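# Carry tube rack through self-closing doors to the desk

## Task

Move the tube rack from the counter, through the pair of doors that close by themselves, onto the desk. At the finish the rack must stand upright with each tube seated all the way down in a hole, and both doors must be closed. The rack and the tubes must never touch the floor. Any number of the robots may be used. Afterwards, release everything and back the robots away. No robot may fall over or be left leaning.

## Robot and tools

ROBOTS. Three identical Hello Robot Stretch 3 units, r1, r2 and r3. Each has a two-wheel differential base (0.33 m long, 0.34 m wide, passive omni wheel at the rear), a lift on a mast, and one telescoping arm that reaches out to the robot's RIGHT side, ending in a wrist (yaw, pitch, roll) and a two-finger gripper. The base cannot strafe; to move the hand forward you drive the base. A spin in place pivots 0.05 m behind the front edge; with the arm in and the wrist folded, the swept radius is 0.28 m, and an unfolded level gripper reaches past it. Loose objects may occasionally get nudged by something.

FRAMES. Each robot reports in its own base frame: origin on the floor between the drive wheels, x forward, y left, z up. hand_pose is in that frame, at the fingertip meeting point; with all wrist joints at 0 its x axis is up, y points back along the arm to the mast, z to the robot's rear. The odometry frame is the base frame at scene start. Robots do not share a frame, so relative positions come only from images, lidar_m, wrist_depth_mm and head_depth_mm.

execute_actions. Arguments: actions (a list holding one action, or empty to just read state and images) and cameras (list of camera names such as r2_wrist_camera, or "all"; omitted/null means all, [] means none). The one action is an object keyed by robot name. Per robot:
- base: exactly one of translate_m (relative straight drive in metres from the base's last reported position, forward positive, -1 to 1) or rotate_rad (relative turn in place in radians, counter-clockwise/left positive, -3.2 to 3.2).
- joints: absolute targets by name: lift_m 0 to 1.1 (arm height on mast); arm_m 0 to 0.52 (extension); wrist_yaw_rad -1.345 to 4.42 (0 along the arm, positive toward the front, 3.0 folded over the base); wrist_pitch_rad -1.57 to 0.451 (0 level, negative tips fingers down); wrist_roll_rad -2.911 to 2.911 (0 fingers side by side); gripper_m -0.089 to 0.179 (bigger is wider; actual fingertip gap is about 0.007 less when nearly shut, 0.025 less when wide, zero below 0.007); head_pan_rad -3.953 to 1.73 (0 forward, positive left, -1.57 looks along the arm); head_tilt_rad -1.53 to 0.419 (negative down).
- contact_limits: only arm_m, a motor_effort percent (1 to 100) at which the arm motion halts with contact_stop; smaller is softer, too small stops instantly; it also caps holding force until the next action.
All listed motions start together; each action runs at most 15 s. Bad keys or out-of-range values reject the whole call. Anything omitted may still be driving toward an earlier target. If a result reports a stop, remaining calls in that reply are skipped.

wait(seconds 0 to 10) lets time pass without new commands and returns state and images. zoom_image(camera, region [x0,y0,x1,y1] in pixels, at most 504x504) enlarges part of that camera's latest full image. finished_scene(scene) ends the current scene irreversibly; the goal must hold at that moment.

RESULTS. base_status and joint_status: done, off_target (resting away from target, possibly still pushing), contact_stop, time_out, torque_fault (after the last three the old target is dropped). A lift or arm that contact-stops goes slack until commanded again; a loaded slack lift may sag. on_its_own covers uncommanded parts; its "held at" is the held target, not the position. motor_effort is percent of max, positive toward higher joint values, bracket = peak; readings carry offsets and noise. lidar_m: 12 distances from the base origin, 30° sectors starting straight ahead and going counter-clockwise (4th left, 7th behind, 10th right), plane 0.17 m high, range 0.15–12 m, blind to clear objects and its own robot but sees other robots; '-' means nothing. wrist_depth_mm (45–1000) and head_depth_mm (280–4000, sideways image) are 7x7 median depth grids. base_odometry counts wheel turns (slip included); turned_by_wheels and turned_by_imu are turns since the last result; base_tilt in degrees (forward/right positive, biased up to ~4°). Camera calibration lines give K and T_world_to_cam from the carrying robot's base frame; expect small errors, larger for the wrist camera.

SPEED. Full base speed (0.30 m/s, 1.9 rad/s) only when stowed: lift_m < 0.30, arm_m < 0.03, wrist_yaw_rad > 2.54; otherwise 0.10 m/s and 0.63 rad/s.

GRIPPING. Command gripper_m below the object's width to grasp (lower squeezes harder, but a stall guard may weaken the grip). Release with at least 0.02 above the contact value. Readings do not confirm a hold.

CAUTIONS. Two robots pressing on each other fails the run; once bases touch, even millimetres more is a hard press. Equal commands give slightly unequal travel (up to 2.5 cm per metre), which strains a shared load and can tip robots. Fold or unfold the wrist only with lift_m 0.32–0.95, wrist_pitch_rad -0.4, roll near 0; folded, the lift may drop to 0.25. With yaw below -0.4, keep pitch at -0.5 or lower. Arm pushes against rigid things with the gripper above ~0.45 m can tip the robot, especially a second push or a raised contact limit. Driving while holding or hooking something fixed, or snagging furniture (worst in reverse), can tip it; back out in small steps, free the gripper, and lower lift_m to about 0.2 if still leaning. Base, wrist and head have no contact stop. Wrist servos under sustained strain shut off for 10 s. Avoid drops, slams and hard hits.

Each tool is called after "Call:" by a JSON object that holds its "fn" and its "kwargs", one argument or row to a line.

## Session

Call:
{"fn": "execute_actions", "kwargs": {
  "actions": []
}}

Scene clock: 0.00 s.
r1.base_odometry: x=+0.000 y=+0.000 heading=+0.000 (m, m, rad; r1's odometry frame)
r1.turned_by_wheels: +0.000 (rad since the last result)
r1.turned_by_imu: +0.000 (rad since the last result)
r1.base_tilt: forward=+1.0 right=+1.3 (deg)
r1.lidar_m: 0.81 1.19 1.33 1.42 2.09 3.53 2.45 1.84 1.81 0.98 0.76 0.75
r1.head_depth_mm: 715 714 711 711 710 706 702 / 770 771 765 764 760 761 754 / 833 830 828 825 821 821 818 / 909 906 903 898 897 895 889 / 1001 995 991 989 985 975 974 / 1113 1105 1102 1094 1085 1088 1079 / 1246 1239 1229 1224 1223 1216 1209
r1.base_status: not commanded
r1.joint_positions: lift_m=+0.581 arm_m=+0.002 wrist_yaw_rad=+2.931 wrist_pitch_rad=-0.593 wrist_roll_rad=-0.007 gripper_m=+0.037 head_pan_rad=+0.005 head_tilt_rad=-0.024
r1.joint_status: not commanded
r1.motor_effort: left_wheel=-1 right_wheel=+0 lift_m=+40 arm_m=+0 wrist_yaw_rad=+0 wrist_pitch_rad=+6 wrist_roll_rad=+0 gripper_m=+0 head_pan_rad=+1 head_tilt_rad=+2 (%)
r1.hand_pose: x=+0.0204 y=+0.0476 z=+0.5560 quat_wxyz=(+0.277, +0.692, +0.136, +0.653) (m; r1's base frame)
r1.wrist_depth_mm: - - - - - - - / - - - - - - - / - - - - - - - / 961 - 941 957 954 943 956 / 816 829 854 844 850 820 820 / 733 729 - 734 743 736 744 / 652 651 661 669 646 661 665
r2.base_odometry: x=+0.000 y=+0.000 heading=+0.000 (m, m, rad; r2's odometry frame)
r2.turned_by_wheels: +0.000 (rad since the last result)
r2.turned_by_imu: +0.000 (rad since the last result)
r2.base_tilt: forward=-1.6 right=+3.2 (deg)
r2.lidar_m: 3.01 2.56 2.26 2.27 1.30 1.16 1.65 1.00 0.88 0.89 1.06 1.95
r2.head_depth_mm: 2119 2759 2796 2838 2852 2830 2121 / 2102 2846 2891 2929 2974 2968 2092 / 2112 2958 2973 3025 3051 2957 2093 / 2115 3099 3105 3122 3137 3007 2064 / 2115 3186 3252 3283 3294 2964 2074 / 2140 3280 3398 3438 3497 2961 2067 / 2134 3222 3418 3444 3541 2961 2057
r2.base_status: not commanded
r2.joint_positions: lift_m=+0.597 arm_m=+0.003 wrist_yaw_rad=+2.905 wrist_pitch_rad=-0.376 wrist_roll_rad=-0.007 gripper_m=+0.037 head_pan_rad=-0.009 head_tilt_rad=+0.000
r2.joint_status: not commanded
r2.motor_effort: left_wheel=-1 right_wheel=+0 lift_m=+44 arm_m=-1 wrist_yaw_rad=+0 wrist_pitch_rad=+5 wrist_roll_rad=+0 gripper_m=+0 head_pan_rad=+1 head_tilt_rad=+1 (%)
r2.hand_pose: x=+0.0326 y=+0.0752 z=+0.6193 quat_wxyz=(+0.214, +0.703, +0.050, +0.677) (m; r2's base frame)
r2.wrist_depth_mm: - - - - - - - / - - - - - - - / - - - - - - - / - - - - - - - / 991 - - - - - - / 842 - 842 883 936 925 927 / 728 750 772 772 800 799 802
r3.base_odometry: x=+0.000 y=+0.000 heading=+0.000 (m, m, rad; r3's odometry frame)
r3.turned_by_wheels: +0.000 (rad since the last result)
r3.turned_by_imu: +0.000 (rad since the last result)
r3.base_tilt: forward=+0.1 right=+0.0 (deg)
r3.lidar_m: 1.04 0.80 0.78 0.82 1.17 1.31 1.83 1.98 2.36 2.56 2.16 2.50
r3.head_depth_mm: 2049 2869 2890 2880 2942 2854 2271 / 2050 2351 2322 2264 2217 2182 2105 / 1858 1828 1806 1783 1780 1737 1696 / 1527 1509 1488 1473 1440 1441 1424 / 1281 1265 1258 1248 1235 1225 1214 / 1115 1112 1099 1086 1076 1064 1054 / 984 977 967 959 951 946 934
r3.base_status: not commanded
r3.joint_positions: lift_m=+0.485 arm_m=-0.003 wrist_yaw_rad=+2.886 wrist_pitch_rad=-0.489 wrist_roll_rad=+0.000 gripper_m=+0.037 head_pan_rad=-0.018 head_tilt_rad=-0.022
r3.joint_status: not commanded
r3.motor_effort: left_wheel=+0 right_wheel=+0 lift_m=+33 arm_m=-1 wrist_yaw_rad=+0 wrist_pitch_rad=+8 wrist_roll_rad=+1 gripper_m=+0 head_pan_rad=+1 head_tilt_rad=+2 (%)
r3.hand_pose: x=+0.0332 y=+0.0654 z=+0.4824 quat_wxyz=(+0.258, +0.702, +0.083, +0.659) (m; r3's base frame)
r3.wrist_depth_mm: - 910 826 775 697 673 618 / - - 962 857 770 718 665 / - - - 960 824 776 734 / 948 - 967 967 909 847 787 / 796 - 811 808 840 832 815 / 676 665 - 691 714 715 716 / 597 596 609 607 593 631 620
pictures: r1_head_camera (sideways: a quarter turn clockwise sets it upright), r1_nav_camera (sideways: a quarter turn counterclockwise sets it upright), r1_wrist_camera, r2_head_camera (sideways: a quarter turn clockwise sets it upright), r2_nav_camera (sideways: a quarter turn counterclockwise sets it upright), r2_wrist_camera, r3_head_camera (sideways: a quarter turn clockwise sets it upright), r3_nav_camera (sideways: a quarter turn counterclockwise sets it upright), r3_wrist_camera
camera_calibration (this result's frames):
r1_head_camera: T_world_to_cam=[[-0.0100343, -0.00182182, -0.999948, 1.32224], [-0.0437454, 0.999042, -0.00138119, 0.0113197], [0.998992, 0.0437293, -0.0101044, -0.0369872], [0, 0, 0, 1]] pos_world=[0.0507128, -0.00728258, 1.32181]
r1_nav_camera: T_world_to_cam=[[-0.0231812, 0.0623079, 0.997788, -1.25976], [0.0542451, -0.996507, 0.0634882, -0.0294644], [0.998259, 0.0555968, 0.0197203, -0.0778101], [0, 0, 0, 1]] pos_world=[0.0500702, 0.0534572, 1.26037]
r1_wrist_camera: T_world_to_cam=[[0.969806, -0.243863, -0.00282178, -0.0091766], [-0.172537, -0.677884, -0.714636, 0.465044], [0.17236, 0.693544, -0.699491, 0.516877], [0, 0, 0, 1]] pos_world=[0.0000478999, -0.0454685, 0.693862]
r2_head_camera: T_world_to_cam=[[-0.0374046, -0.0162135, -0.999169, 1.31946], [-0.00749673, 0.999845, -0.0159438, 0.0219152], [0.999272, 0.00689413, -0.0375204, -0.00317304], [0, 0, 0, 1]] pos_world=[0.052689, -0.000496894, 1.31859]
r2_nav_camera: T_world_to_cam=[[-0.02587, -0.0284844, 0.999259, -1.26109], [-0.0298814, -0.999125, -0.0292541, 0.0917817], [0.999219, -0.0306161, 0.0249962, -0.0808475], [0, 0, 0, 1]] pos_world=[0.0509026, 0.053305, 1.26486]
r2_wrist_camera: T_world_to_cam=[[0.96783, -0.243614, 0.0628987, -0.0586982], [-0.079596, -0.533609, -0.841977, 0.591419], [0.238681, 0.809885, -0.535834, 0.427577], [0, 0, 0, 1]] pos_world=[0.00183006, -0.0450009, 0.730764]
r3_head_camera: T_world_to_cam=[[-0.0295776, 0.0365479, -0.998894, 1.3244], [0.0594474, 0.997627, 0.0347413, -0.051574], [0.997793, -0.0583541, -0.0316801, -0.00844858], [0, 0, 0, 1]] pos_world=[0.0506686, 0.0025543, 1.32446]
r3_nav_camera: T_world_to_cam=[[0.0767706, -0.041391, 0.996189, -1.24864], [0.0267691, -0.998692, -0.0435579, 0.109301], [0.996689, 0.030011, -0.0755622, 0.0449799], [0, 0, 0, 1]] pos_world=[0.0481021, 0.0561259, 1.25204]
r3_wrist_camera: T_world_to_cam=[[0.962624, -0.270265, 0.0176776, -0.0238806], [-0.15059, -0.588334, -0.794472, 0.461665], [0.225118, 0.762116, -0.607043, 0.403111], [0, 0, 0, 1]] pos_world=[0.00176255, -0.0420581, 0.611908]
Images, in order (width x height): r1_head_camera 896x504, r1_nav_camera 672x504, r1_wrist_camera 644x364, r2_head_camera 896x504, r2_nav_camera 672x504, r2_wrist_camera 644x364, r3_head_camera 896x504, r3_nav_camera 672x504, r3_wrist_camera 644x364.

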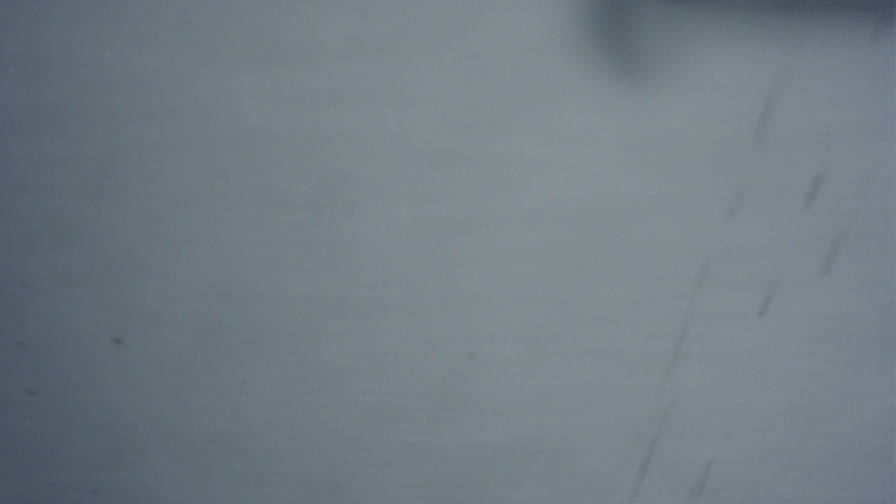

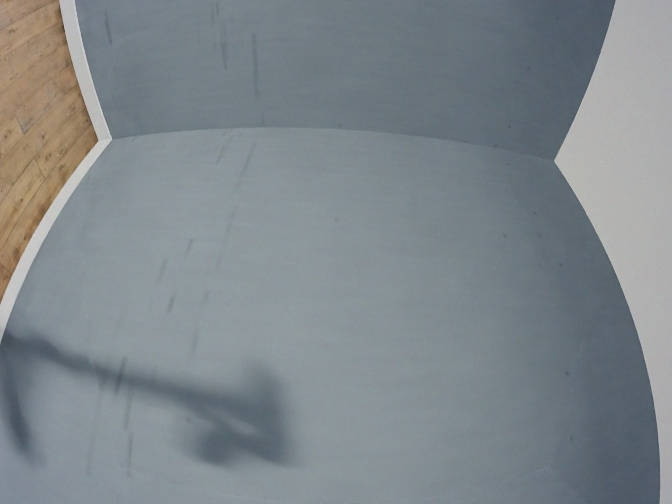

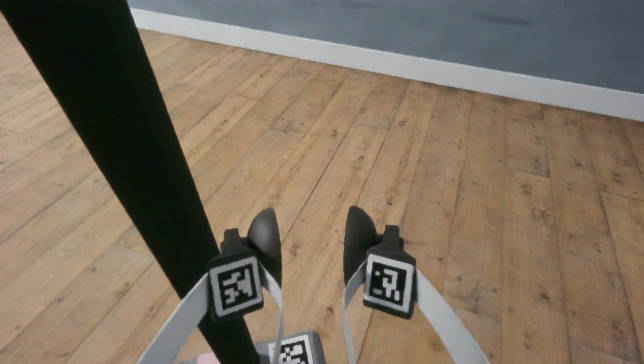

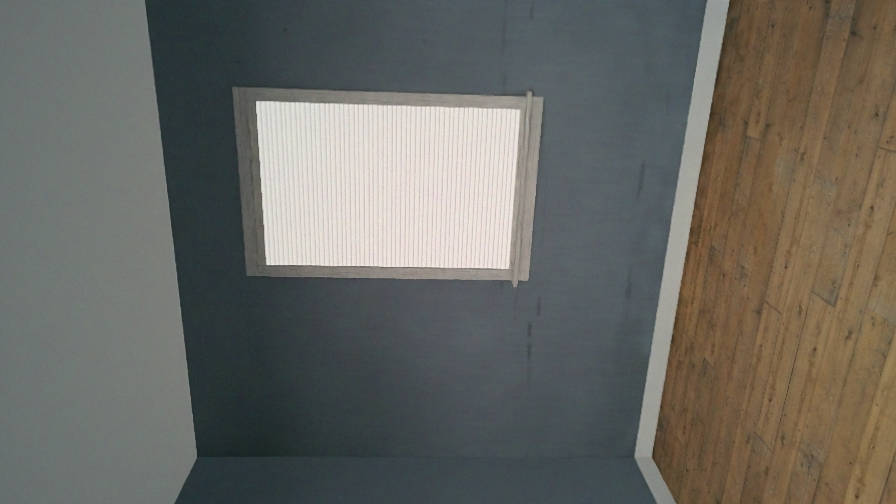

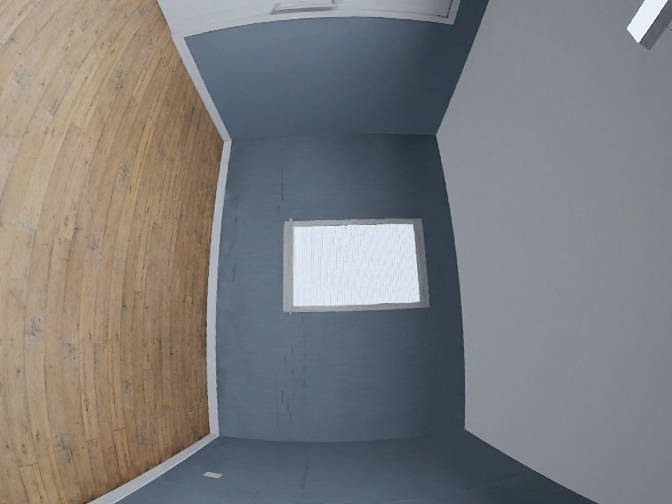

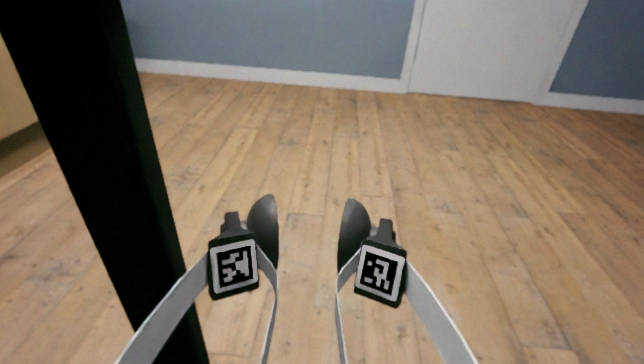

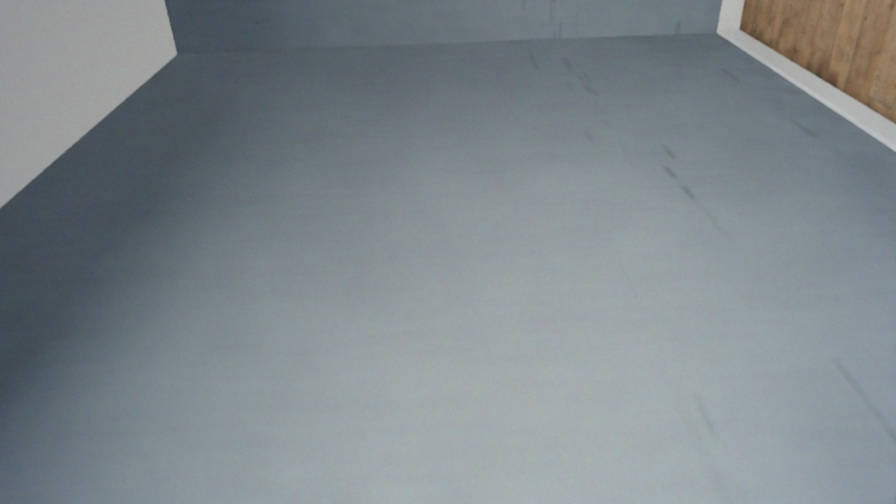

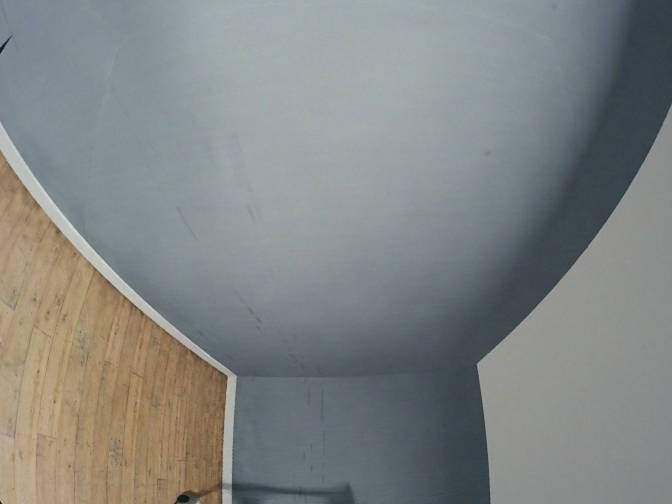

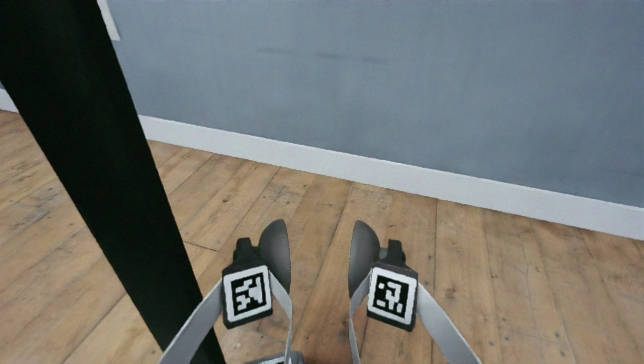

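Call:
{"fn": "execute_actions", "kwargs": {
  "actions": [
    {"r1":{"base":{"rotate_rad":-0.7},"joints":{"head_pan_rad":-3.14,"head_tilt_rad":-0.6,"lift_m":0.28,"wrist_pitch_rad":-0.4}},"r2":{"base":{"rotate_rad":-1.83},"joints":{"head_pan_rad":-1.57,"head_tilt_rad":-0.4,"lift_m":0.9}},"r3":{"base":{"rotate_rad":1.05},"joints":{"head_pan_rad":-3.14,"head_tilt_rad":-0.6,"lift_m":0.28,"wrist_pitch_rad":-0.4}}}
  ],
  "cameras": ["r1_nav_camera","r2_head_camera","r2_nav_camera","r3_nav_camera"]
}}

Scene clock: 4.63 s.
r1.base_odometry: x=+0.000 y=+0.000 heading=-0.700 (m, m, rad; r1's odometry frame)
r1.turned_by_wheels: -0.700 (rad since the last result)
r1.turned_by_imu: -0.700 (rad since the last result)
r1.base_tilt: forward=+1.0 right=+1.3 (deg)
r1.lidar_m: 0.75 0.77 0.99 1.33 1.35 1.75 2.30 2.80 1.92 1.81 1.17 0.80
r1.head_depth_mm: 3297 3389 3309 2506 1857 1479 1227 / 3521 3884 3726 2492 1852 1473 1229 / 3407 3753 3300 2403 1857 1471 1225 / 3469 3831 3740 2489 1867 1482 1231 / 3422 3866 3749 2492 1855 1476 1229 / 3402 3852 3721 2469 1847 1483 1227 / 3344 3703 3634 2505 1857 1475 1228
r1.base_status: done
r1.joint_positions: lift_m=+0.280 arm_m=+0.002 wrist_yaw_rad=+2.931 wrist_pitch_rad=-0.419 wrist_roll_rad=-0.007 gripper_m=+0.037 head_pan_rad=-3.133 head_tilt_rad=-0.593
r1.joint_status: all done
r1.motor_effort: left_wheel=+1(5) right_wheel=-2(4) lift_m=+35(34) arm_m=+0(0) wrist_yaw_rad=+0(1) wrist_pitch_rad=+9(10) wrist_roll_rad=+1(0) gripper_m=+1(1) head_pan_rad=-3(45) head_tilt_rad=-4(40) (%)
r1.hand_pose: x=+0.0257 y=+0.0724 z=+0.2927 quat_wxyz=(+0.219, +0.701, +0.074, +0.675) (m; r1's base frame)
r1.wrist_depth_mm: - - - - - 875 670 / - - - - - 899 694 / 860 904 890 895 891 835 696 / 706 - 702 692 702 703 671 / 578 - 600 578 598 575 577 / 494 483 - 504 505 492 490 / 446 - - 443 427 425 427
r2.base_odometry: x=+0.000 y=+0.000 heading=-1.830 (m, m, rad; r2's odometry frame)
r2.turned_by_wheels: -1.830 (rad since the last result)
r2.turned_by_imu: -1.851 (rad since the last result)
r2.base_tilt: forward=-1.6 right=+3.3 (deg)
r2.lidar_m: 0.89 0.93 1.33 2.99 3.07 2.32 2.26 1.56 1.19 1.16 1.20 0.91
r2.head_depth_mm: 1451 1572 1524 1182 1317 1444 1401 / 1473 1590 1522 1212 1328 1524 1360 / 1480 1587 1680 1237 1349 1518 1364 / 1503 1615 1753 1947 2051 1671 1401 / 1527 1621 1780 1938 2063 1668 1384 / 1527 1648 1795 1968 2106 1669 1372 / 1547 1667 1823 1973 1995 1675 1372
r2.base_status: done
r2.joint_positions: lift_m=+0.900 arm_m=+0.003 wrist_yaw_rad=+2.905 wrist_pitch_rad=-0.377 wrist_roll_rad=-0.007 gripper_m=+0.037 head_pan_rad=-1.563 head_tilt_rad=-0.395
r2.joint_status: all done
r2.motor_effort: left_wheel=+2(4) right_wheel=-3(8) lift_m=+48(50) arm_m=-1(1) wrist_yaw_rad=+0(0) wrist_pitch_rad=+5(5) wrist_roll_rad=+0(0) gripper_m=+0(1) head_pan_rad=-2(39) head_tilt_rad=-2(29) (%)
r2.hand_pose: x=+0.0325 y=+0.0751 z=+0.9218 quat_wxyz=(+0.214, +0.703, +0.051, +0.677) (m; r2's base frame)
r2.wrist_depth_mm: - - - - - - 846 / - - - - - - 860 / - - - - - - 864 / - - - - - - 885 / - - - - - - 901 / - - - - - - 895 / - - - - - - 904
r3.base_odometry: x=+0.000 y=+0.000 heading=+1.050 (m, m, rad; r3's odometry frame)
r3.turned_by_wheels: +1.050 (rad since the last result)
r3.turned_by_imu: +1.039 (rad since the last result)
r3.base_tilt: forward=+0.1 right=+0.0 (deg)
r3.lidar_m: 0.78 0.82 1.18 1.31 1.84 1.98 2.36 2.57 2.29 2.22 1.04 0.79
r3.head_depth_mm: 2050 2233 2502 2397 1839 1503 1283 / 2046 2250 2530 2410 1861 1511 1279 / 2059 2234 2474 2373 1877 1515 1270 / 2061 2262 2508 2412 1874 1510 1278 / 2063 2272 2535 2421 1855 1525 1287 / 2104 2334 2598 2404 1869 1528 1283 / 2136 2356 2589 2456 1890 1524 1281
r3.base_status: done
r3.joint_positions: lift_m=+0.280 arm_m=-0.003 wrist_yaw_rad=+2.886 wrist_pitch_rad=-0.421 wrist_roll_rad=+0.000 gripper_m=+0.037 head_pan_rad=-3.133 head_tilt_rad=-0.593
r3.joint_status: all done
r3.motor_effort: left_wheel=-1(6) right_wheel=+3(13) lift_m=+27(27) arm_m=-1(1) wrist_yaw_rad=+0(0) wrist_pitch_rad=+11(12) wrist_roll_rad=+1(1) gripper_m=+0(0) head_pan_rad=-2(51) head_tilt_rad=-4(42) (%)
r3.hand_pose: x=+0.0355 y=+0.0743 z=+0.2923 quat_wxyz=(+0.235, +0.704, +0.058, +0.667) (m; r3's base frame)
r3.wrist_depth_mm: - - - - - 941 694 / - - - - - 955 729 / - 967 961 979 - 923 718 / 706 738 716 728 741 760 696 / 571 - 591 596 603 609 613 / 481 - 506 492 507 502 512 / 438 - - 429 421 431 437
pictures: r1_nav_camera (sideways: a quarter turn counterclockwise sets it upright), r2_head_camera (sideways: a quarter turn clockwise sets it upright), r2_nav_camera (sideways: a quarter turn counterclockwise sets it upright), r3_nav_camera (sideways: a quarter turn counterclockwise sets it upright)
camera_calibration (this result's frames):
r1_nav_camera: T_world_to_cam=[[-0.517917, -0.0669656, 0.852806, -1.06728], [-0.0842703, 0.996076, 0.0270375, 0.0188697], [-0.85127, -0.0578629, -0.521528, 0.637927], [0, 0, 0, 1]] pos_world=[-0.00812616, -0.0533545, 1.24237]
r2_head_camera: T_world_to_cam=[[-0.0197415, 0.418922, -0.907808, 1.19991], [0.99955, 0.0287815, -0.00845487, 0.00601609], [0.0225861, -0.907566, -0.419301, 0.499702], [0, 0, 0, 1]] pos_world=[0.00638835, -0.0493305, 1.29887]
r2_nav_camera: T_world_to_cam=[[-0.025951, -0.36127, 0.9321, -1.17315], [-0.999555, 0.0231224, -0.0188671, 0.0841614], [-0.0147363, -0.932174, -0.36171, 0.428698], [0, 0, 0, 1]] pos_world=[0.059997, -0.0261485, 1.25014]
r3_nav_camera: T_world_to_cam=[[-0.603889, 0.0347943, 0.796309, -0.983584], [-0.0228636, 0.997879, -0.0609407, 0.132195], [-0.79674, -0.0550079, -0.601813, 0.740782], [0, 0, 0, 1]] pos_world=[-0.000742506, -0.0569423, 1.2371]
Images, in order (width x height): r1_nav_camera 672x504, r2_head_camera 896x504, r2_nav_camera 672x504, r3_nav_camera 672x504.

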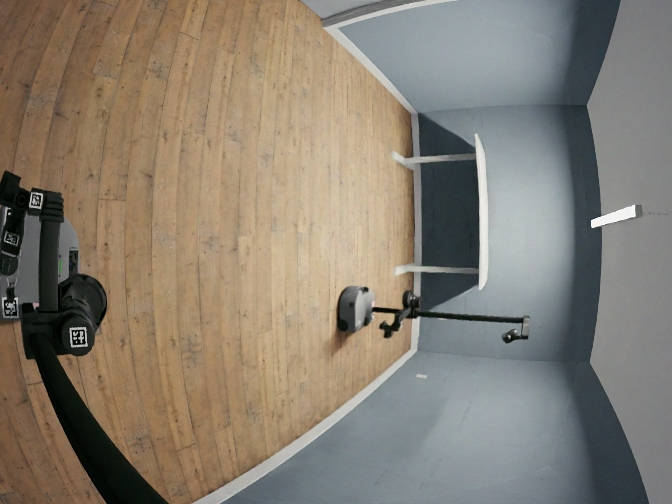

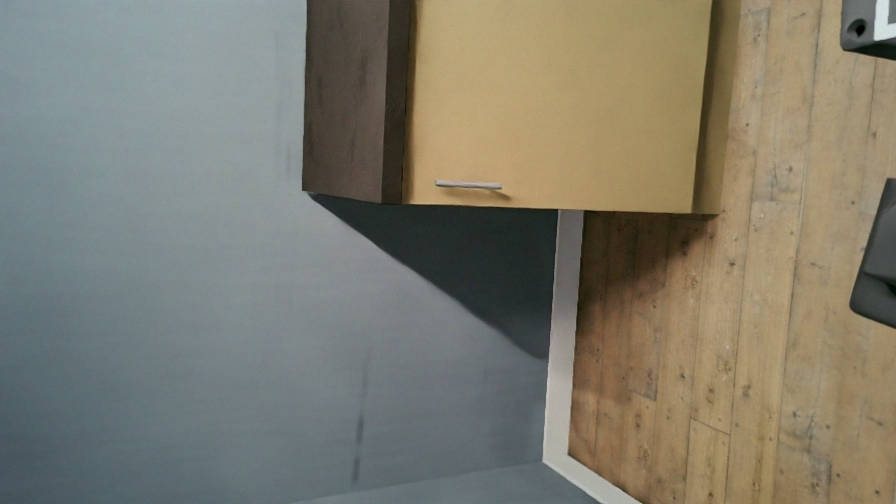

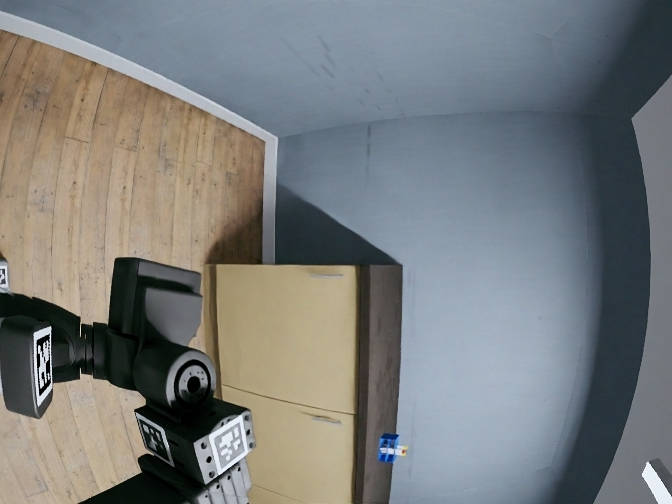

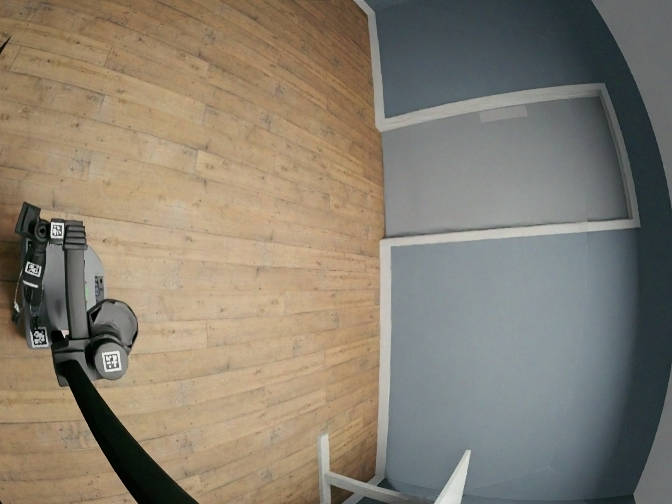

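Call:
{"fn": "execute_actions", "kwargs": {
  "actions": [
    {"r1":{"base":{"translate_m":-0.85}},"r2":{"base":{"rotate_rad":0.6},"joints":{"lift_m":0.95}},"r3":{"base":{"rotate_rad":0.39}}}
  ],
  "cameras": []
}}

Call:
{"fn": "execute_actions", "kwargs": {
  "actions": [
    {"r1":{"base":{"rotate_rad":1.57}},"r2":{"base":{"translate_m":-0.3},"joints":{"wrist_yaw_rad":0,"gripper_m":0.179}}}
  ],
  "cameras": ["r1_nav_camera"]
}}

Call:
{"fn": "execute_actions", "kwargs": {
  "actions": [
    {"r1":{"base":{"translate_m":-1.0}},"r2":{"base":{"translate_m":-0.8},"joints":{"wrist_pitch_rad":0}}}
  ],
  "cameras": []
}}

Call:
{"fn": "execute_actions", "kwargs": {
  "actions": [
    {"r1":{"base":{"translate_m":-0.35},"joints":{"head_tilt_rad":-1.1,"lift_m":0.31}},"r2":{"base":{"rotate_rad":-0.6},"joints":{"head_tilt_rad":-0.6,"lift_m":0.9}},"r3":{"base":{"translate_m":-0.7}}}
  ],
  "cameras": ["r1_nav_camera","r2_head_camera","r2_wrist_camera"]
}}

Scene clock: 10.80 s.
r1.base_odometry: x=-0.650 y=+0.547 heading=-0.700 (m, m, rad; r1's odometry frame)
r1.turned_by_wheels: +0.000 (rad since the last result)
r1.turned_by_imu: +0.003 (rad since the last result)
r1.base_tilt: forward=+1.1 right=+1.3 (deg)
r1.lidar_m: 1.60 1.63 1.34 1.26 1.28 1.47 1.47 2.86 2.06 1.86 1.92 1.70
r1.head_depth_mm: 1221 2994 3243 2507 1847 1474 1225 / 2680 2973 3285 2261 1721 1485 1226 / 2726 3026 3235 2156 1738 1479 1221 / 2740 2903 3308 2476 1847 1479 1232 / 2684 3035 3225 2478 1867 1474 1226 / 2709 2972 3295 2497 1864 1477 1227 / 2641 2959 3264 2473 1847 1471 1219
r1.base_status: done
r1.joint_positions: lift_m=+0.280 arm_m=+0.002 wrist_yaw_rad=+2.931 wrist_pitch_rad=-0.418 wrist_roll_rad=-0.007 gripper_m=+0.037 head_pan_rad=-3.133 head_tilt_rad=-0.594
r1.joint_status: not commanded
r1.motor_effort: left_wheel=+0(6) right_wheel=-2(7) lift_m=+36(36) arm_m=+0(0) wrist_yaw_rad=+0(1) wrist_pitch_rad=+9(9) wrist_roll_rad=+1(1) gripper_m=+0(0) head_pan_rad=-3(3) head_tilt_rad=-4(4) (%)
r1.hand_pose: x=+0.0257 y=+0.0725 z=+0.2928 quat_wxyz=(+0.219, +0.701, +0.074, +0.675) (m; r1's base frame)
r1.wrist_depth_mm: - - - - - - - / - - - - - - - / 871 900 892 897 908 884 887 / 698 - 711 696 711 700 705 / 579 - 597 582 605 577 570 / 489 480 - 508 503 492 488 / 443 - - 441 422 423 429
r2.base_odometry: x=+0.000 y=+0.000 heading=-1.230 (m, m, rad; r2's odometry frame)
r2.turned_by_wheels: +0.600 (rad since the last result)
r2.turned_by_imu: +0.606 (rad since the last result)
r2.base_tilt: forward=-1.7 right=+3.2 (deg)
r2.lidar_m: 0.96 1.45 2.99 2.87 2.29 2.26 1.45 1.17 1.16 1.12 0.90 0.89
r2.head_depth_mm: 1593 1699 1794 1934 2002 1731 - / 1453 1614 1788 1989 2076 1660 - / 1268 1394 1525 1709 1907 1666 - / 1129 1223 1331 1440 1607 1617 - / 1019 1096 1174 1268 1382 1522 - / 932 984 1051 1124 1213 1325 1341 / 853 903 958 1015 1095 1177 1267
r2.base_status: done
r2.joint_positions: lift_m=+0.950 arm_m=+0.003 wrist_yaw_rad=+2.905 wrist_pitch_rad=-0.378 wrist_roll_rad=-0.007 gripper_m=+0.037 head_pan_rad=-1.563 head_tilt_rad=-0.395
r2.joint_status: all done
r2.motor_effort: left_wheel=-3(5) right_wheel=+4(9) lift_m=+48(51) arm_m=-1(1) wrist_yaw_rad=+0(0) wrist_pitch_rad=+5(5) wrist_roll_rad=+0(0) gripper_m=+1(0) head_pan_rad=-3(2) head_tilt_rad=-2(3) (%)
r2.hand_pose: x=+0.0325 y=+0.0750 z=+0.9717 quat_wxyz=(+0.214, +0.703, +0.051, +0.676) (m; r2's base frame)
r2.wrist_depth_mm: - - - - - - - / - - - - - - - / - - - - - - - / - - - - - - - / - - - - - - - / - - - - - - - / - - - - - - -
r3.base_odometry: x=+0.000 y=+0.000 heading=+1.440 (m, m, rad; r3's odometry frame)
r3.turned_by_wheels: +0.390 (rad since the last result)
r3.turned_by_imu: +0.386 (rad since the last result)
r3.base_tilt: forward=+0.1 right=+0.0 (deg)
r3.lidar_m: 0.79 1.03 1.73 1.31 2.30 2.36 2.47 1.47 1.38 1.19 0.82 0.78
r3.head_depth_mm: 2028 2151 2398 2374 1858 1514 1266 / 2133 2347 2569 2370 1875 1511 1271 / 2235 2479 2719 2408 1849 1510 1277 / 2365 2567 2921 2375 1855 1535 1284 / 2428 2635 2964 2428 1842 1537 1277 / 2463 2757 3078 2482 1883 1519 1282 / 2591 2884 3193 2446 1853 1524 1279
r3.base_status: done
r3.joint_positions: lift_m=+0.280 arm_m=-0.003 wrist_yaw_rad=+2.886 wrist_pitch_rad=-0.421 wrist_roll_rad=+0.000 gripper_m=+0.037 head_pan_rad=-3.133 head_tilt_rad=-0.593
r3.joint_status: not commanded
r3.motor_effort: left_wheel=-2(6) right_wheel=+3(12) lift_m=+27(27) arm_m=-2(1) wrist_yaw_rad=+0(1) wrist_pitch_rad=+11(11) wrist_roll_rad=+0(0) gripper_m=+1(0) head_pan_rad=-2(3) head_tilt_rad=-5(4) (%)
r3.hand_pose: x=+0.0355 y=+0.0743 z=+0.2923 quat_wxyz=(+0.235, +0.704, +0.058, +0.667) (m; r3's base frame)
r3.wrist_depth_mm: - - - - - - - / - - - - - - - / - 928 971 946 - - 965 / 715 736 724 734 744 765 759 / 591 - 590 595 593 602 604 / 488 - 517 497 509 505 502 / 434 - - 435 416 433 436
pictures: none
No camera images: the call's "cameras" was empty. Leave "cameras" out to get every camera's image.

Scene clock: 14.80 s.
r1.base_odometry: x=-0.650 y=+0.547 heading=+0.870 (m, m, rad; r1's odometry frame)
r1.turned_by_wheels: +1.570 (rad since the last result)
r1.turned_by_imu: +1.562 (rad since the last result)
r1.base_tilt: forward=+0.9 right=+1.4 (deg)
r1.lidar_m: 1.26 1.29 1.49 1.46 2.92 2.07 1.86 1.91 1.70 1.59 1.63 1.35
r1.head_depth_mm: 1673 1853 2100 2267 1836 1475 1227 / 1670 1854 2091 2262 1841 1479 1229 / 1655 1857 2068 2281 1848 1473 1228 / 1652 1822 2038 2262 1861 1479 1226 / 1583 1776 1942 2151 1850 1479 1231 / 1573 1727 1933 2184 1858 1479 1224 / 1556 1723 1934 2158 1851 1479 1224
r1.base_status: done
r1.joint_positions: lift_m=+0.280 arm_m=+0.002 wrist_yaw_rad=+2.931 wrist_pitch_rad=-0.418 wrist_roll_rad=-0.007 gripper_m=+0.037 head_pan_rad=-3.133 head_tilt_rad=-0.594
r1.joint_status: not commanded
r1.motor_effort: left_wheel=-3(9) right_wheel=+2(8) lift_m=+36(35) arm_m=+0(0) wrist_yaw_rad=+1(0) wrist_pitch_rad=+9(9) wrist_roll_rad=+1(0) gripper_m=+0(0) head_pan_rad=-3(3) head_tilt_rad=-3(4) (%)
r1.hand_pose: x=+0.0257 y=+0.0725 z=+0.2928 quat_wxyz=(+0.219, +0.701, +0.074, +0.675) (m; r1's base frame)
r1.wrist_depth_mm: - - - - - - - / - - - - - - - / 855 876 902 897 898 891 901 / 703 - 689 716 690 692 701 / 580 - 595 574 591 576 575 / 490 488 - 508 503 491 493 / 444 - - 438 425 427 425
r2.base_odometry: x=-0.100 y=+0.283 heading=-1.230 (m, m, rad; r2's odometry frame)
r2.turned_by_wheels: +0.000 (rad since the last result)
r2.turned_by_imu: -0.002 (rad since the last result)
r2.base_tilt: forward=-1.6 right=+3.2 (deg)
r2.lidar_m: 1.22 1.84 3.18 2.55 2.05 2.03 1.23 0.99 0.97 1.43 1.14 1.12
r2.head_depth_mm: 1431 1513 1617 1739 1869 1711 - / 1524 1620 1734 1875 1970 1777 - / 1604 1717 1875 2043 2109 - - / 1464 1568 1695 1866 1966 1666 1404 / 1313 1397 1499 1632 1775 1687 1362 / 1190 1270 1353 1450 1563 1618 1371 / 1086 1158 1225 1308 1402 1507 1363
r2.base_status: done
r2.joint_positions: lift_m=+0.950 arm_m=+0.003 wrist_yaw_rad=+0.003 wrist_pitch_rad=-0.378 wrist_roll_rad=-0.007 gripper_m=+0.179 head_pan_rad=-1.563 head_tilt_rad=-0.395
r2.joint_status: all done
r2.motor_effort: left_wheel=-2(6) right_wheel=+3(6) lift_m=+48(48) arm_m=-1(1) wrist_yaw_rad=-3(3) wrist_pitch_rad=+5(5) wrist_roll_rad=+0(0) gripper_m=+0(90) head_pan_rad=-3(3) head_tilt_rad=-3(3) (%)
r2.hand_pose: x=-0.0209 y=-0.3772 z=+0.9717 quat_wxyz=(+0.697, +0.134, -0.692, -0.132) (m; r2's base frame)
r2.wrist_depth_mm: 749 894 - - - - 994 / 784 950 - - - 718 718 / 854 - - - - 700 603 / 886 - - - - 756 644 / 888 - - - - 823 686 / - - - - - 916 706 / - - - - - 926 726
r3.base_odometry: x=+0.000 y=+0.000 heading=+1.440 (m, m, rad; r3's odometry frame)
r3.turned_by_wheels: +0.000 (rad since the last result)
r3.turned_by_imu: +0.001 (rad since the last result)
r3.base_tilt: forward=+0.1 right=+0.1 (deg)
r3.lidar_m: 0.79 1.03 1.74 1.31 2.30 2.36 2.48 1.37 1.45 1.19 0.83 0.78
r3.head_depth_mm: 1994 2191 2453 2383 1849 1519 1265 / 2147 2351 2557 2395 1849 1511 1268 / 2213 2482 2726 2403 1855 1518 1276 / 2344 2576 2880 2428 1858 1508 1281 / 2433 2693 2917 2428 1870 1529 1278 / 2476 2772 3016 2414 1901 1527 1286 / 2610 2890 3134 2394 1873 1523 1283
r3.base_status: not commanded
r3.joint_positions: lift_m=+0.280 arm_m=-0.003 wrist_yaw_rad=+2.886 wrist_pitch_rad=-0.421 wrist_roll_rad=+0.000 gripper_m=+0.037 head_pan_rad=-3.133 head_tilt_rad=-0.593
r3.joint_status: not commanded
r3.motor_effort: left_wheel=-2(2) right_wheel=+3(3) lift_m=+27(27) arm_m=-1(2) wrist_yaw_rad=+0(0) wrist_pitch_rad=+11(11) wrist_roll_rad=+0(1) gripper_m=+0(1) head_pan_rad=-3(4) head_tilt_rad=-5(4) (%)
r3.hand_pose: x=+0.0355 y=+0.0743 z=+0.2923 quat_wxyz=(+0.235, +0.704, +0.058, +0.667) (m; r3's base frame)
r3.wrist_depth_mm: - - - - - - - / - - - - - - - / - 952 976 975 - - 945 / 718 741 715 734 754 747 740 / 576 - 601 598 607 603 619 / 482 - 509 492 506 501 503 / 434 - - 425 413 433 435
pictures: r1_nav_camera (sideways: a quarter turn counterclockwise sets it upright)
camera_calibration (this result's frames):
r1_nav_camera: T_world_to_cam=[[-0.518714, -0.0667067, 0.852342, -1.06667], [-0.0837845, 0.996119, 0.02697, 0.0189547], [-0.850833, -0.0574233, -0.52229, 0.638915], [0, 0, 0, 1]] pos_world=[-0.00810023, -0.0533468, 1.24236]
Images, in order (width x height): r1_nav_camera 672x504.

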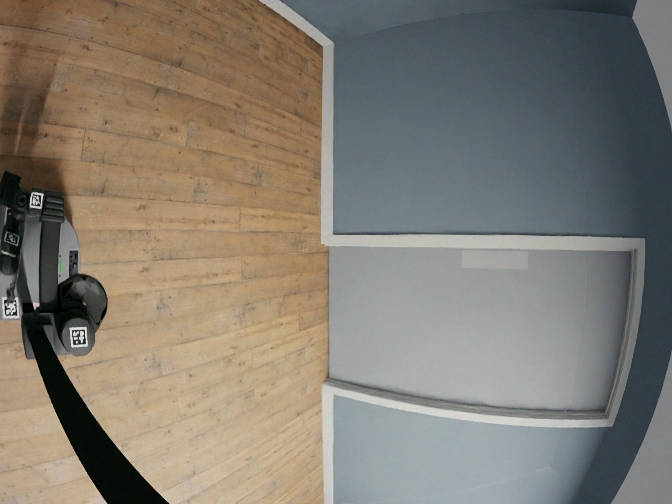

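Scene clock: 23.80 s.
r1.base_odometry: x=-1.295 y=-0.217 heading=+0.870 (m, m, rad; r1's odometry frame)
r1.turned_by_wheels: +0.000 (rad since the last result)
r1.turned_by_imu: +0.003 (rad since the last result)
r1.base_tilt: forward=+0.9 right=+1.3 (deg)
r1.lidar_m: 2.26 2.29 1.94 2.57 1.37 1.02 0.88 0.89 1.16 1.68 1.71 2.21
r1.head_depth_mm: 794 880 996 1124 1297 1432 1230 / 793 879 984 1118 1293 1435 1230 / 789 872 982 1113 1280 1434 1230 / 781 867 973 1102 1281 1429 1230 / 777 863 962 1071 1211 1390 1227 / 730 796 886 993 1151 1367 1227 / 713 790 878 995 1142 1352 1232
r1.base_status: done
r1.joint_positions: lift_m=+0.280 arm_m=+0.002 wrist_yaw_rad=+2.931 wrist_pitch_rad=-0.418 wrist_roll_rad=-0.007 gripper_m=+0.037 head_pan_rad=-3.133 head_tilt_rad=-0.594
r1.joint_status: not commanded
r1.motor_effort: left_wheel=-3(11) right_wheel=+2(4) lift_m=+36(36) arm_m=+0(0) wrist_yaw_rad=+1(1) wrist_pitch_rad=+9(9) wrist_roll_rad=+0(0) gripper_m=+1(0) head_pan_rad=-3(2) head_tilt_rad=-4(4) (%)
r1.hand_pose: x=+0.0257 y=+0.0725 z=+0.2928 quat_wxyz=(+0.219, +0.701, +0.074, +0.675) (m; r1's base frame)
r1.wrist_depth_mm: - - - - - - - / - - - - - - - / 871 886 893 906 888 882 894 / 702 - 712 703 693 705 703 / 580 - 603 579 598 582 579 / 497 484 - 505 504 491 490 / 445 - - 439 425 424 427
r2.base_odometry: x=-0.367 y=+1.037 heading=-1.230 (m, m, rad; r2's odometry frame)
r2.turned_by_wheels: +0.000 (rad since the last result)
r2.turned_by_imu: -0.005 (rad since the last result)
r2.base_tilt: forward=-1.6 right=+3.2 (deg)
r2.lidar_m: 1.91 2.88 3.66 1.75 1.40 1.38 0.61 0.49 0.48 0.53 0.80 1.77
r2.head_depth_mm: 977 1049 1111 901 674 557 - / 1052 1122 1193 907 673 - - / 1131 1202 1279 901 671 - - / 1217 1308 1382 909 735 823 943 / 1331 1432 1530 908 811 941 1074 / 1452 1584 1748 904 948 1100 1296 / 1602 1766 1923 1012 1127 1609 1358
r2.base_status: done
r2.joint_positions: lift_m=+0.950 arm_m=+0.003 wrist_yaw_rad=+0.003 wrist_pitch_rad=-0.023 wrist_roll_rad=-0.007 gripper_m=+0.179 head_pan_rad=-1.563 head_tilt_rad=-0.395
r2.joint_status: all done
r2.motor_effort: left_wheel=-2(7) right_wheel=+2(5) lift_m=+48(48) arm_m=-1(1) wrist_yaw_rad=-3(4) wrist_pitch_rad=+7(7) wrist_roll_rad=+0(0) gripper_m=+1(0) head_pan_rad=-2(3) head_tilt_rad=-3(2) (%)
r2.hand_pose: x=-0.0208 y=-0.4035 z=+1.0586 quat_wxyz=(+0.710, +0.009, -0.704, -0.007) (m; r2's base frame)
r2.wrist_depth_mm: - - - - 862 762 658 / - - - - 904 766 677 / - - - - 924 788 686 / - - 838 896 898 804 696 / - 600 524 542 569 626 522 / - 667 471 390 398 399 392 / - 728 512 380 312 313 319
r3.base_odometry: x=+0.000 y=+0.000 heading=+1.440 (m, m, rad; r3's odometry frame)
r3.turned_by_wheels: +0.000 (rad since the last result)
r3.turned_by_imu: +0.003 (rad since the last result)
r3.base_tilt: forward=+0.2 right=+0.0 (deg)
r3.lidar_m: 0.79 1.03 1.73 1.31 2.30 2.36 1.92 1.95 3.00 1.19 0.83 0.78
r3.head_depth_mm: 2017 2180 2413 2357 1842 1514 1276 / 2158 2347 2579 2393 1845 1508 1274 / 2219 2487 2718 2398 1842 1519 1280 / 2337 2552 2862 2408 1857 1517 1273 / 2433 2658 2918 2439 1854 1529 1284 / 2466 2675 2914 2200 1851 1527 1291 / 2552 2908 3058 2266 1873 1526 1278
r3.base_status: not commanded
r3.joint_positions: lift_m=+0.280 arm_m=-0.003 wrist_yaw_rad=+2.886 wrist_pitch_rad=-0.421 wrist_roll_rad=+0.000 gripper_m=+0.037 head_pan_rad=-3.133 head_tilt_rad=-0.593
r3.joint_status: not commanded
r3.motor_effort: left_wheel=-2(2) right_wheel=+2(3) lift_m=+28(27) arm_m=-2(2) wrist_yaw_rad=+0(0) wrist_pitch_rad=+11(11) wrist_roll_rad=+0(0) gripper_m=+1(0) head_pan_rad=-4(3) head_tilt_rad=-4(5) (%)
r3.hand_pose: x=+0.0355 y=+0.0743 z=+0.2923 quat_wxyz=(+0.235, +0.704, +0.058, +0.667) (m; r3's base frame)
r3.wrist_depth_mm: - - - - - - - / - - - - - - - / - 951 950 993 - - 948 / 718 745 746 742 737 744 771 / 579 - 589 596 607 603 608 / 489 - 508 497 510 507 506 / 436 - - 427 415 438 433
pictures: none
No camera images: the call's "cameras" was empty. Leave "cameras" out to get every camera's image.

Scene clock: 28.27 s.
r1.base_odometry: x=-1.521 y=-0.484 heading=+0.870 (m, m, rad; r1's odometry frame)
r1.turned_by_wheels: +0.000 (rad since the last result)
r1.turned_by_imu: +0.001 (rad since the last result)
r1.base_tilt: forward=+1.0 right=+1.3 (deg)
r1.lidar_m: 2.60 1.52 1.51 2.55 0.94 0.65 0.61 0.55 0.71 1.61 1.74 2.25
r1.head_depth_mm: 569 698 892 1238 1320 1222 1085 / 565 691 885 1226 1327 - 1072 / 564 684 872 1213 1341 - - / 559 682 864 1194 1317 - 1050 / 555 676 859 1125 1329 1243 1063 / 552 649 773 1009 1310 1222 1068 / 500 571 739 1008 1302 1202 1095
r1.base_status: done
r1.joint_positions: lift_m=+0.310 arm_m=+0.002 wrist_yaw_rad=+2.931 wrist_pitch_rad=-0.418 wrist_roll_rad=-0.007 gripper_m=+0.037 head_pan_rad=-3.133 head_tilt_rad=-1.087
r1.joint_status: all done
r1.motor_effort: left_wheel=-3(10) right_wheel=+1(5) lift_m=+44(46) arm_m=+0(0) wrist_yaw_rad=+1(1) wrist_pitch_rad=+9(9) wrist_roll_rad=+0(0) gripper_m=+0(1) head_pan_rad=-4(3) head_tilt_rad=-7(41) (%)
r1.hand_pose: x=+0.0257 y=+0.0725 z=+0.3225 quat_wxyz=(+0.219, +0.701, +0.074, +0.675) (m; r1's base frame)
r1.wrist_depth_mm: - - - - - - - / - - - - - - - / 893 962 950 945 943 966 955 / 752 - 762 755 745 740 746 / 622 - 646 610 653 618 620 / 533 517 - 526 538 531 527 / 462 470 - 458 454 457 458
r2.base_odometry: x=-0.367 y=+1.037 heading=-1.830 (m, m, rad; r2's odometry frame)
r2.turned_by_wheels: -0.600 (rad since the last result)
r2.turned_by_imu: -0.607 (rad since the last result)
r2.base_tilt: forward=-1.6 right=+3.2 (deg)
r2.lidar_m: 1.76 1.85 2.63 3.65 1.89 1.42 1.38 0.65 0.50 0.48 0.51 0.73
r2.head_depth_mm: 898 1002 852 657 617 - - / 908 1008 853 632 565 - - / 920 1019 727 635 567 - - / 927 1029 774 637 638 789 984 / 938 1048 861 661 662 799 1007 / 944 1052 860 638 669 816 1041 / 954 1064 861 639 672 838 1072
r2.base_status: done
r2.joint_positions: lift_m=+0.900 arm_m=+0.003 wrist_yaw_rad=+0.002 wrist_pitch_rad=-0.022 wrist_roll_rad=-0.007 gripper_m=+0.179 head_pan_rad=-1.563 head_tilt_rad=-0.592
r2.joint_status: all done
r2.motor_effort: left_wheel=+2(5) right_wheel=-4(9) lift_m=+40(39) arm_m=-1(1) wrist_yaw_rad=-2(3) wrist_pitch_rad=+7(7) wrist_roll_rad=+0(0) gripper_m=+0(0) head_pan_rad=-3(3) head_tilt_rad=-4(21) (%)
r2.hand_pose: x=-0.0210 y=-0.4036 z=+1.0092 quat_wxyz=(+0.710, +0.009, -0.704, -0.007) (m; r2's base frame)
r2.wrist_depth_mm: 811 795 812 783 797 787 775 / 841 830 833 825 805 814 809 / 888 858 860 863 844 837 845 / 569 610 571 505 754 812 861 / 399 387 399 416 432 487 468 / - 278 288 298 308 305 329 / 260 258 254 253 250 247 246
r3.base_odometry: x=-0.092 y=-0.694 heading=+1.440 (m, m, rad; r3's odometry frame)
r3.turned_by_wheels: +0.000 (rad since the last result)
r3.turned_by_imu: +0.003 (rad since the last result)
r3.base_tilt: forward=+0.1 right=+0.0 (deg)
r3.lidar_m: 1.43 1.87 1.60 1.80 1.84 1.72 1.49 1.52 2.70 2.17 1.49 1.41
r3.head_depth_mm: 1510 1642 1800 1971 1830 1501 1269 / 1589 1729 1910 2130 1861 1506 1278 / 1629 1781 1992 2205 1866 1516 1273 / 1706 1876 2092 2292 1865 1507 1277 / 1774 1989 2143 2301 1833 1528 1283 / 1766 1985 2163 2029 1814 1520 1278 / 1874 2107 2351 2283 1883 1536 1278
r3.base_status: done
r3.joint_positions: lift_m=+0.280 arm_m=-0.003 wrist_yaw_rad=+2.886 wrist_pitch_rad=-0.420 wrist_roll_rad=+0.000 gripper_m=+0.037 head_pan_rad=-3.133 head_tilt_rad=-0.594
r3.joint_status: not commanded
r3.motor_effort: left_wheel=-2(6) right_wheel=+3(7) lift_m=+27(27) arm_m=-2(1) wrist_yaw_rad=+0(0) wrist_pitch_rad=+11(11) wrist_roll_rad=+0(0) gripper_m=+0(0) head_pan_rad=-4(3) head_tilt_rad=-4(4) (%)
r3.hand_pose: x=+0.0355 y=+0.0744 z=+0.2925 quat_wxyz=(+0.235, +0.704, +0.058, +0.667) (m; r3's base frame)
r3.wrist_depth_mm: - - - - - - - / - - - - - - - / - 950 970 977 - - - / 710 735 744 734 746 757 765 / 571 - 594 591 596 607 622 / 488 - 507 491 508 502 505 / 435 - - 426 414 435 432
pictures: r1_nav_camera (sideways: a quarter turn counterclockwise sets it upright), r2_head_camera (sideways: a quarter turn clockwise sets it upright), r2_wrist_camera
camera_calibration (this result's frames):
r1_nav_camera: T_world_to_cam=[[-0.860399, -0.0694777, 0.504862, -0.611765], [-0.0874926, 0.996093, -0.0120278, 0.069753], [-0.502054, -0.0545204, -0.863116, 1.08005], [0, 0, 0, 1]] pos_world=[0.0219853, -0.0530995, 1.24191]
r2_head_camera: T_world_to_cam=[[-0.0210361, 0.588832, -0.807982, 1.06974], [0.999541, 0.0300233, -0.00414335, 0.000401416], [0.0218186, -0.807698, -0.589193, 0.720757], [0, 0, 0, 1]] pos_world=[0.00637603, -0.0477547, 1.289]
r2_wrist_camera: T_world_to_cam=[[-0.998028, 0.0291093, 0.0556092, -0.0718908], [-0.0482265, 0.211426, -0.976203, 1.09675], [-0.0401738, -0.97696, -0.209606, -0.0192118], [0, 0, 0, 1]] pos_world=[-0.0196285, -0.248558, 1.07062]
Images, in order (width x height): r1_nav_camera 672x504, r2_head_camera 896x504, r2_wrist_camera 644x364.

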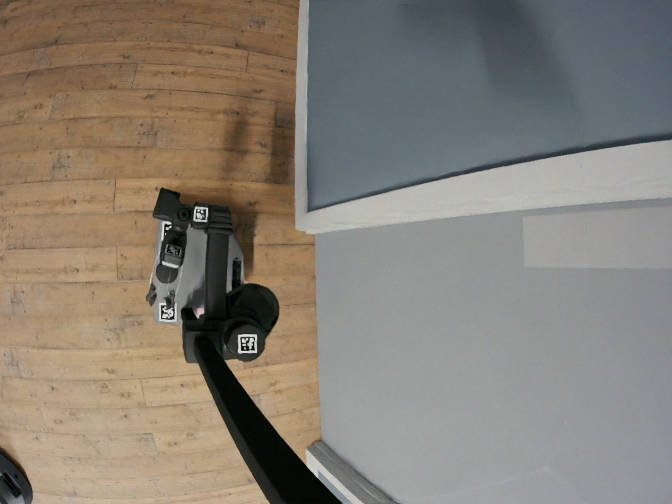

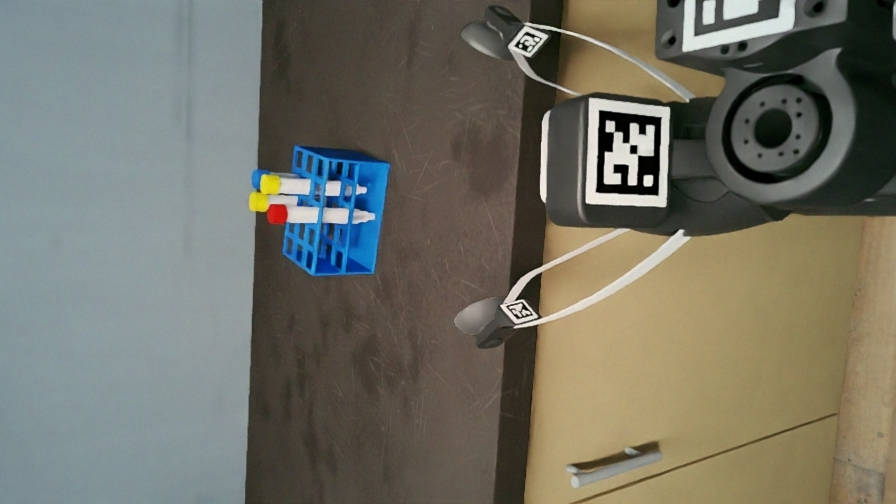

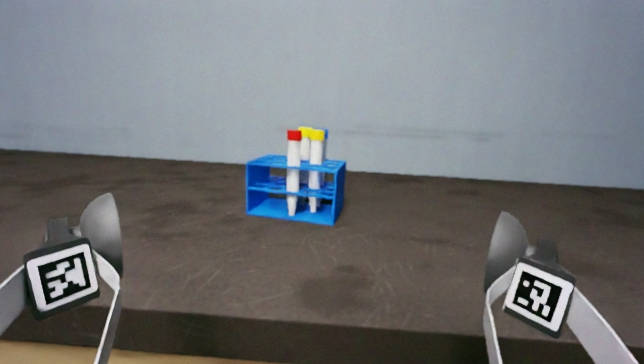

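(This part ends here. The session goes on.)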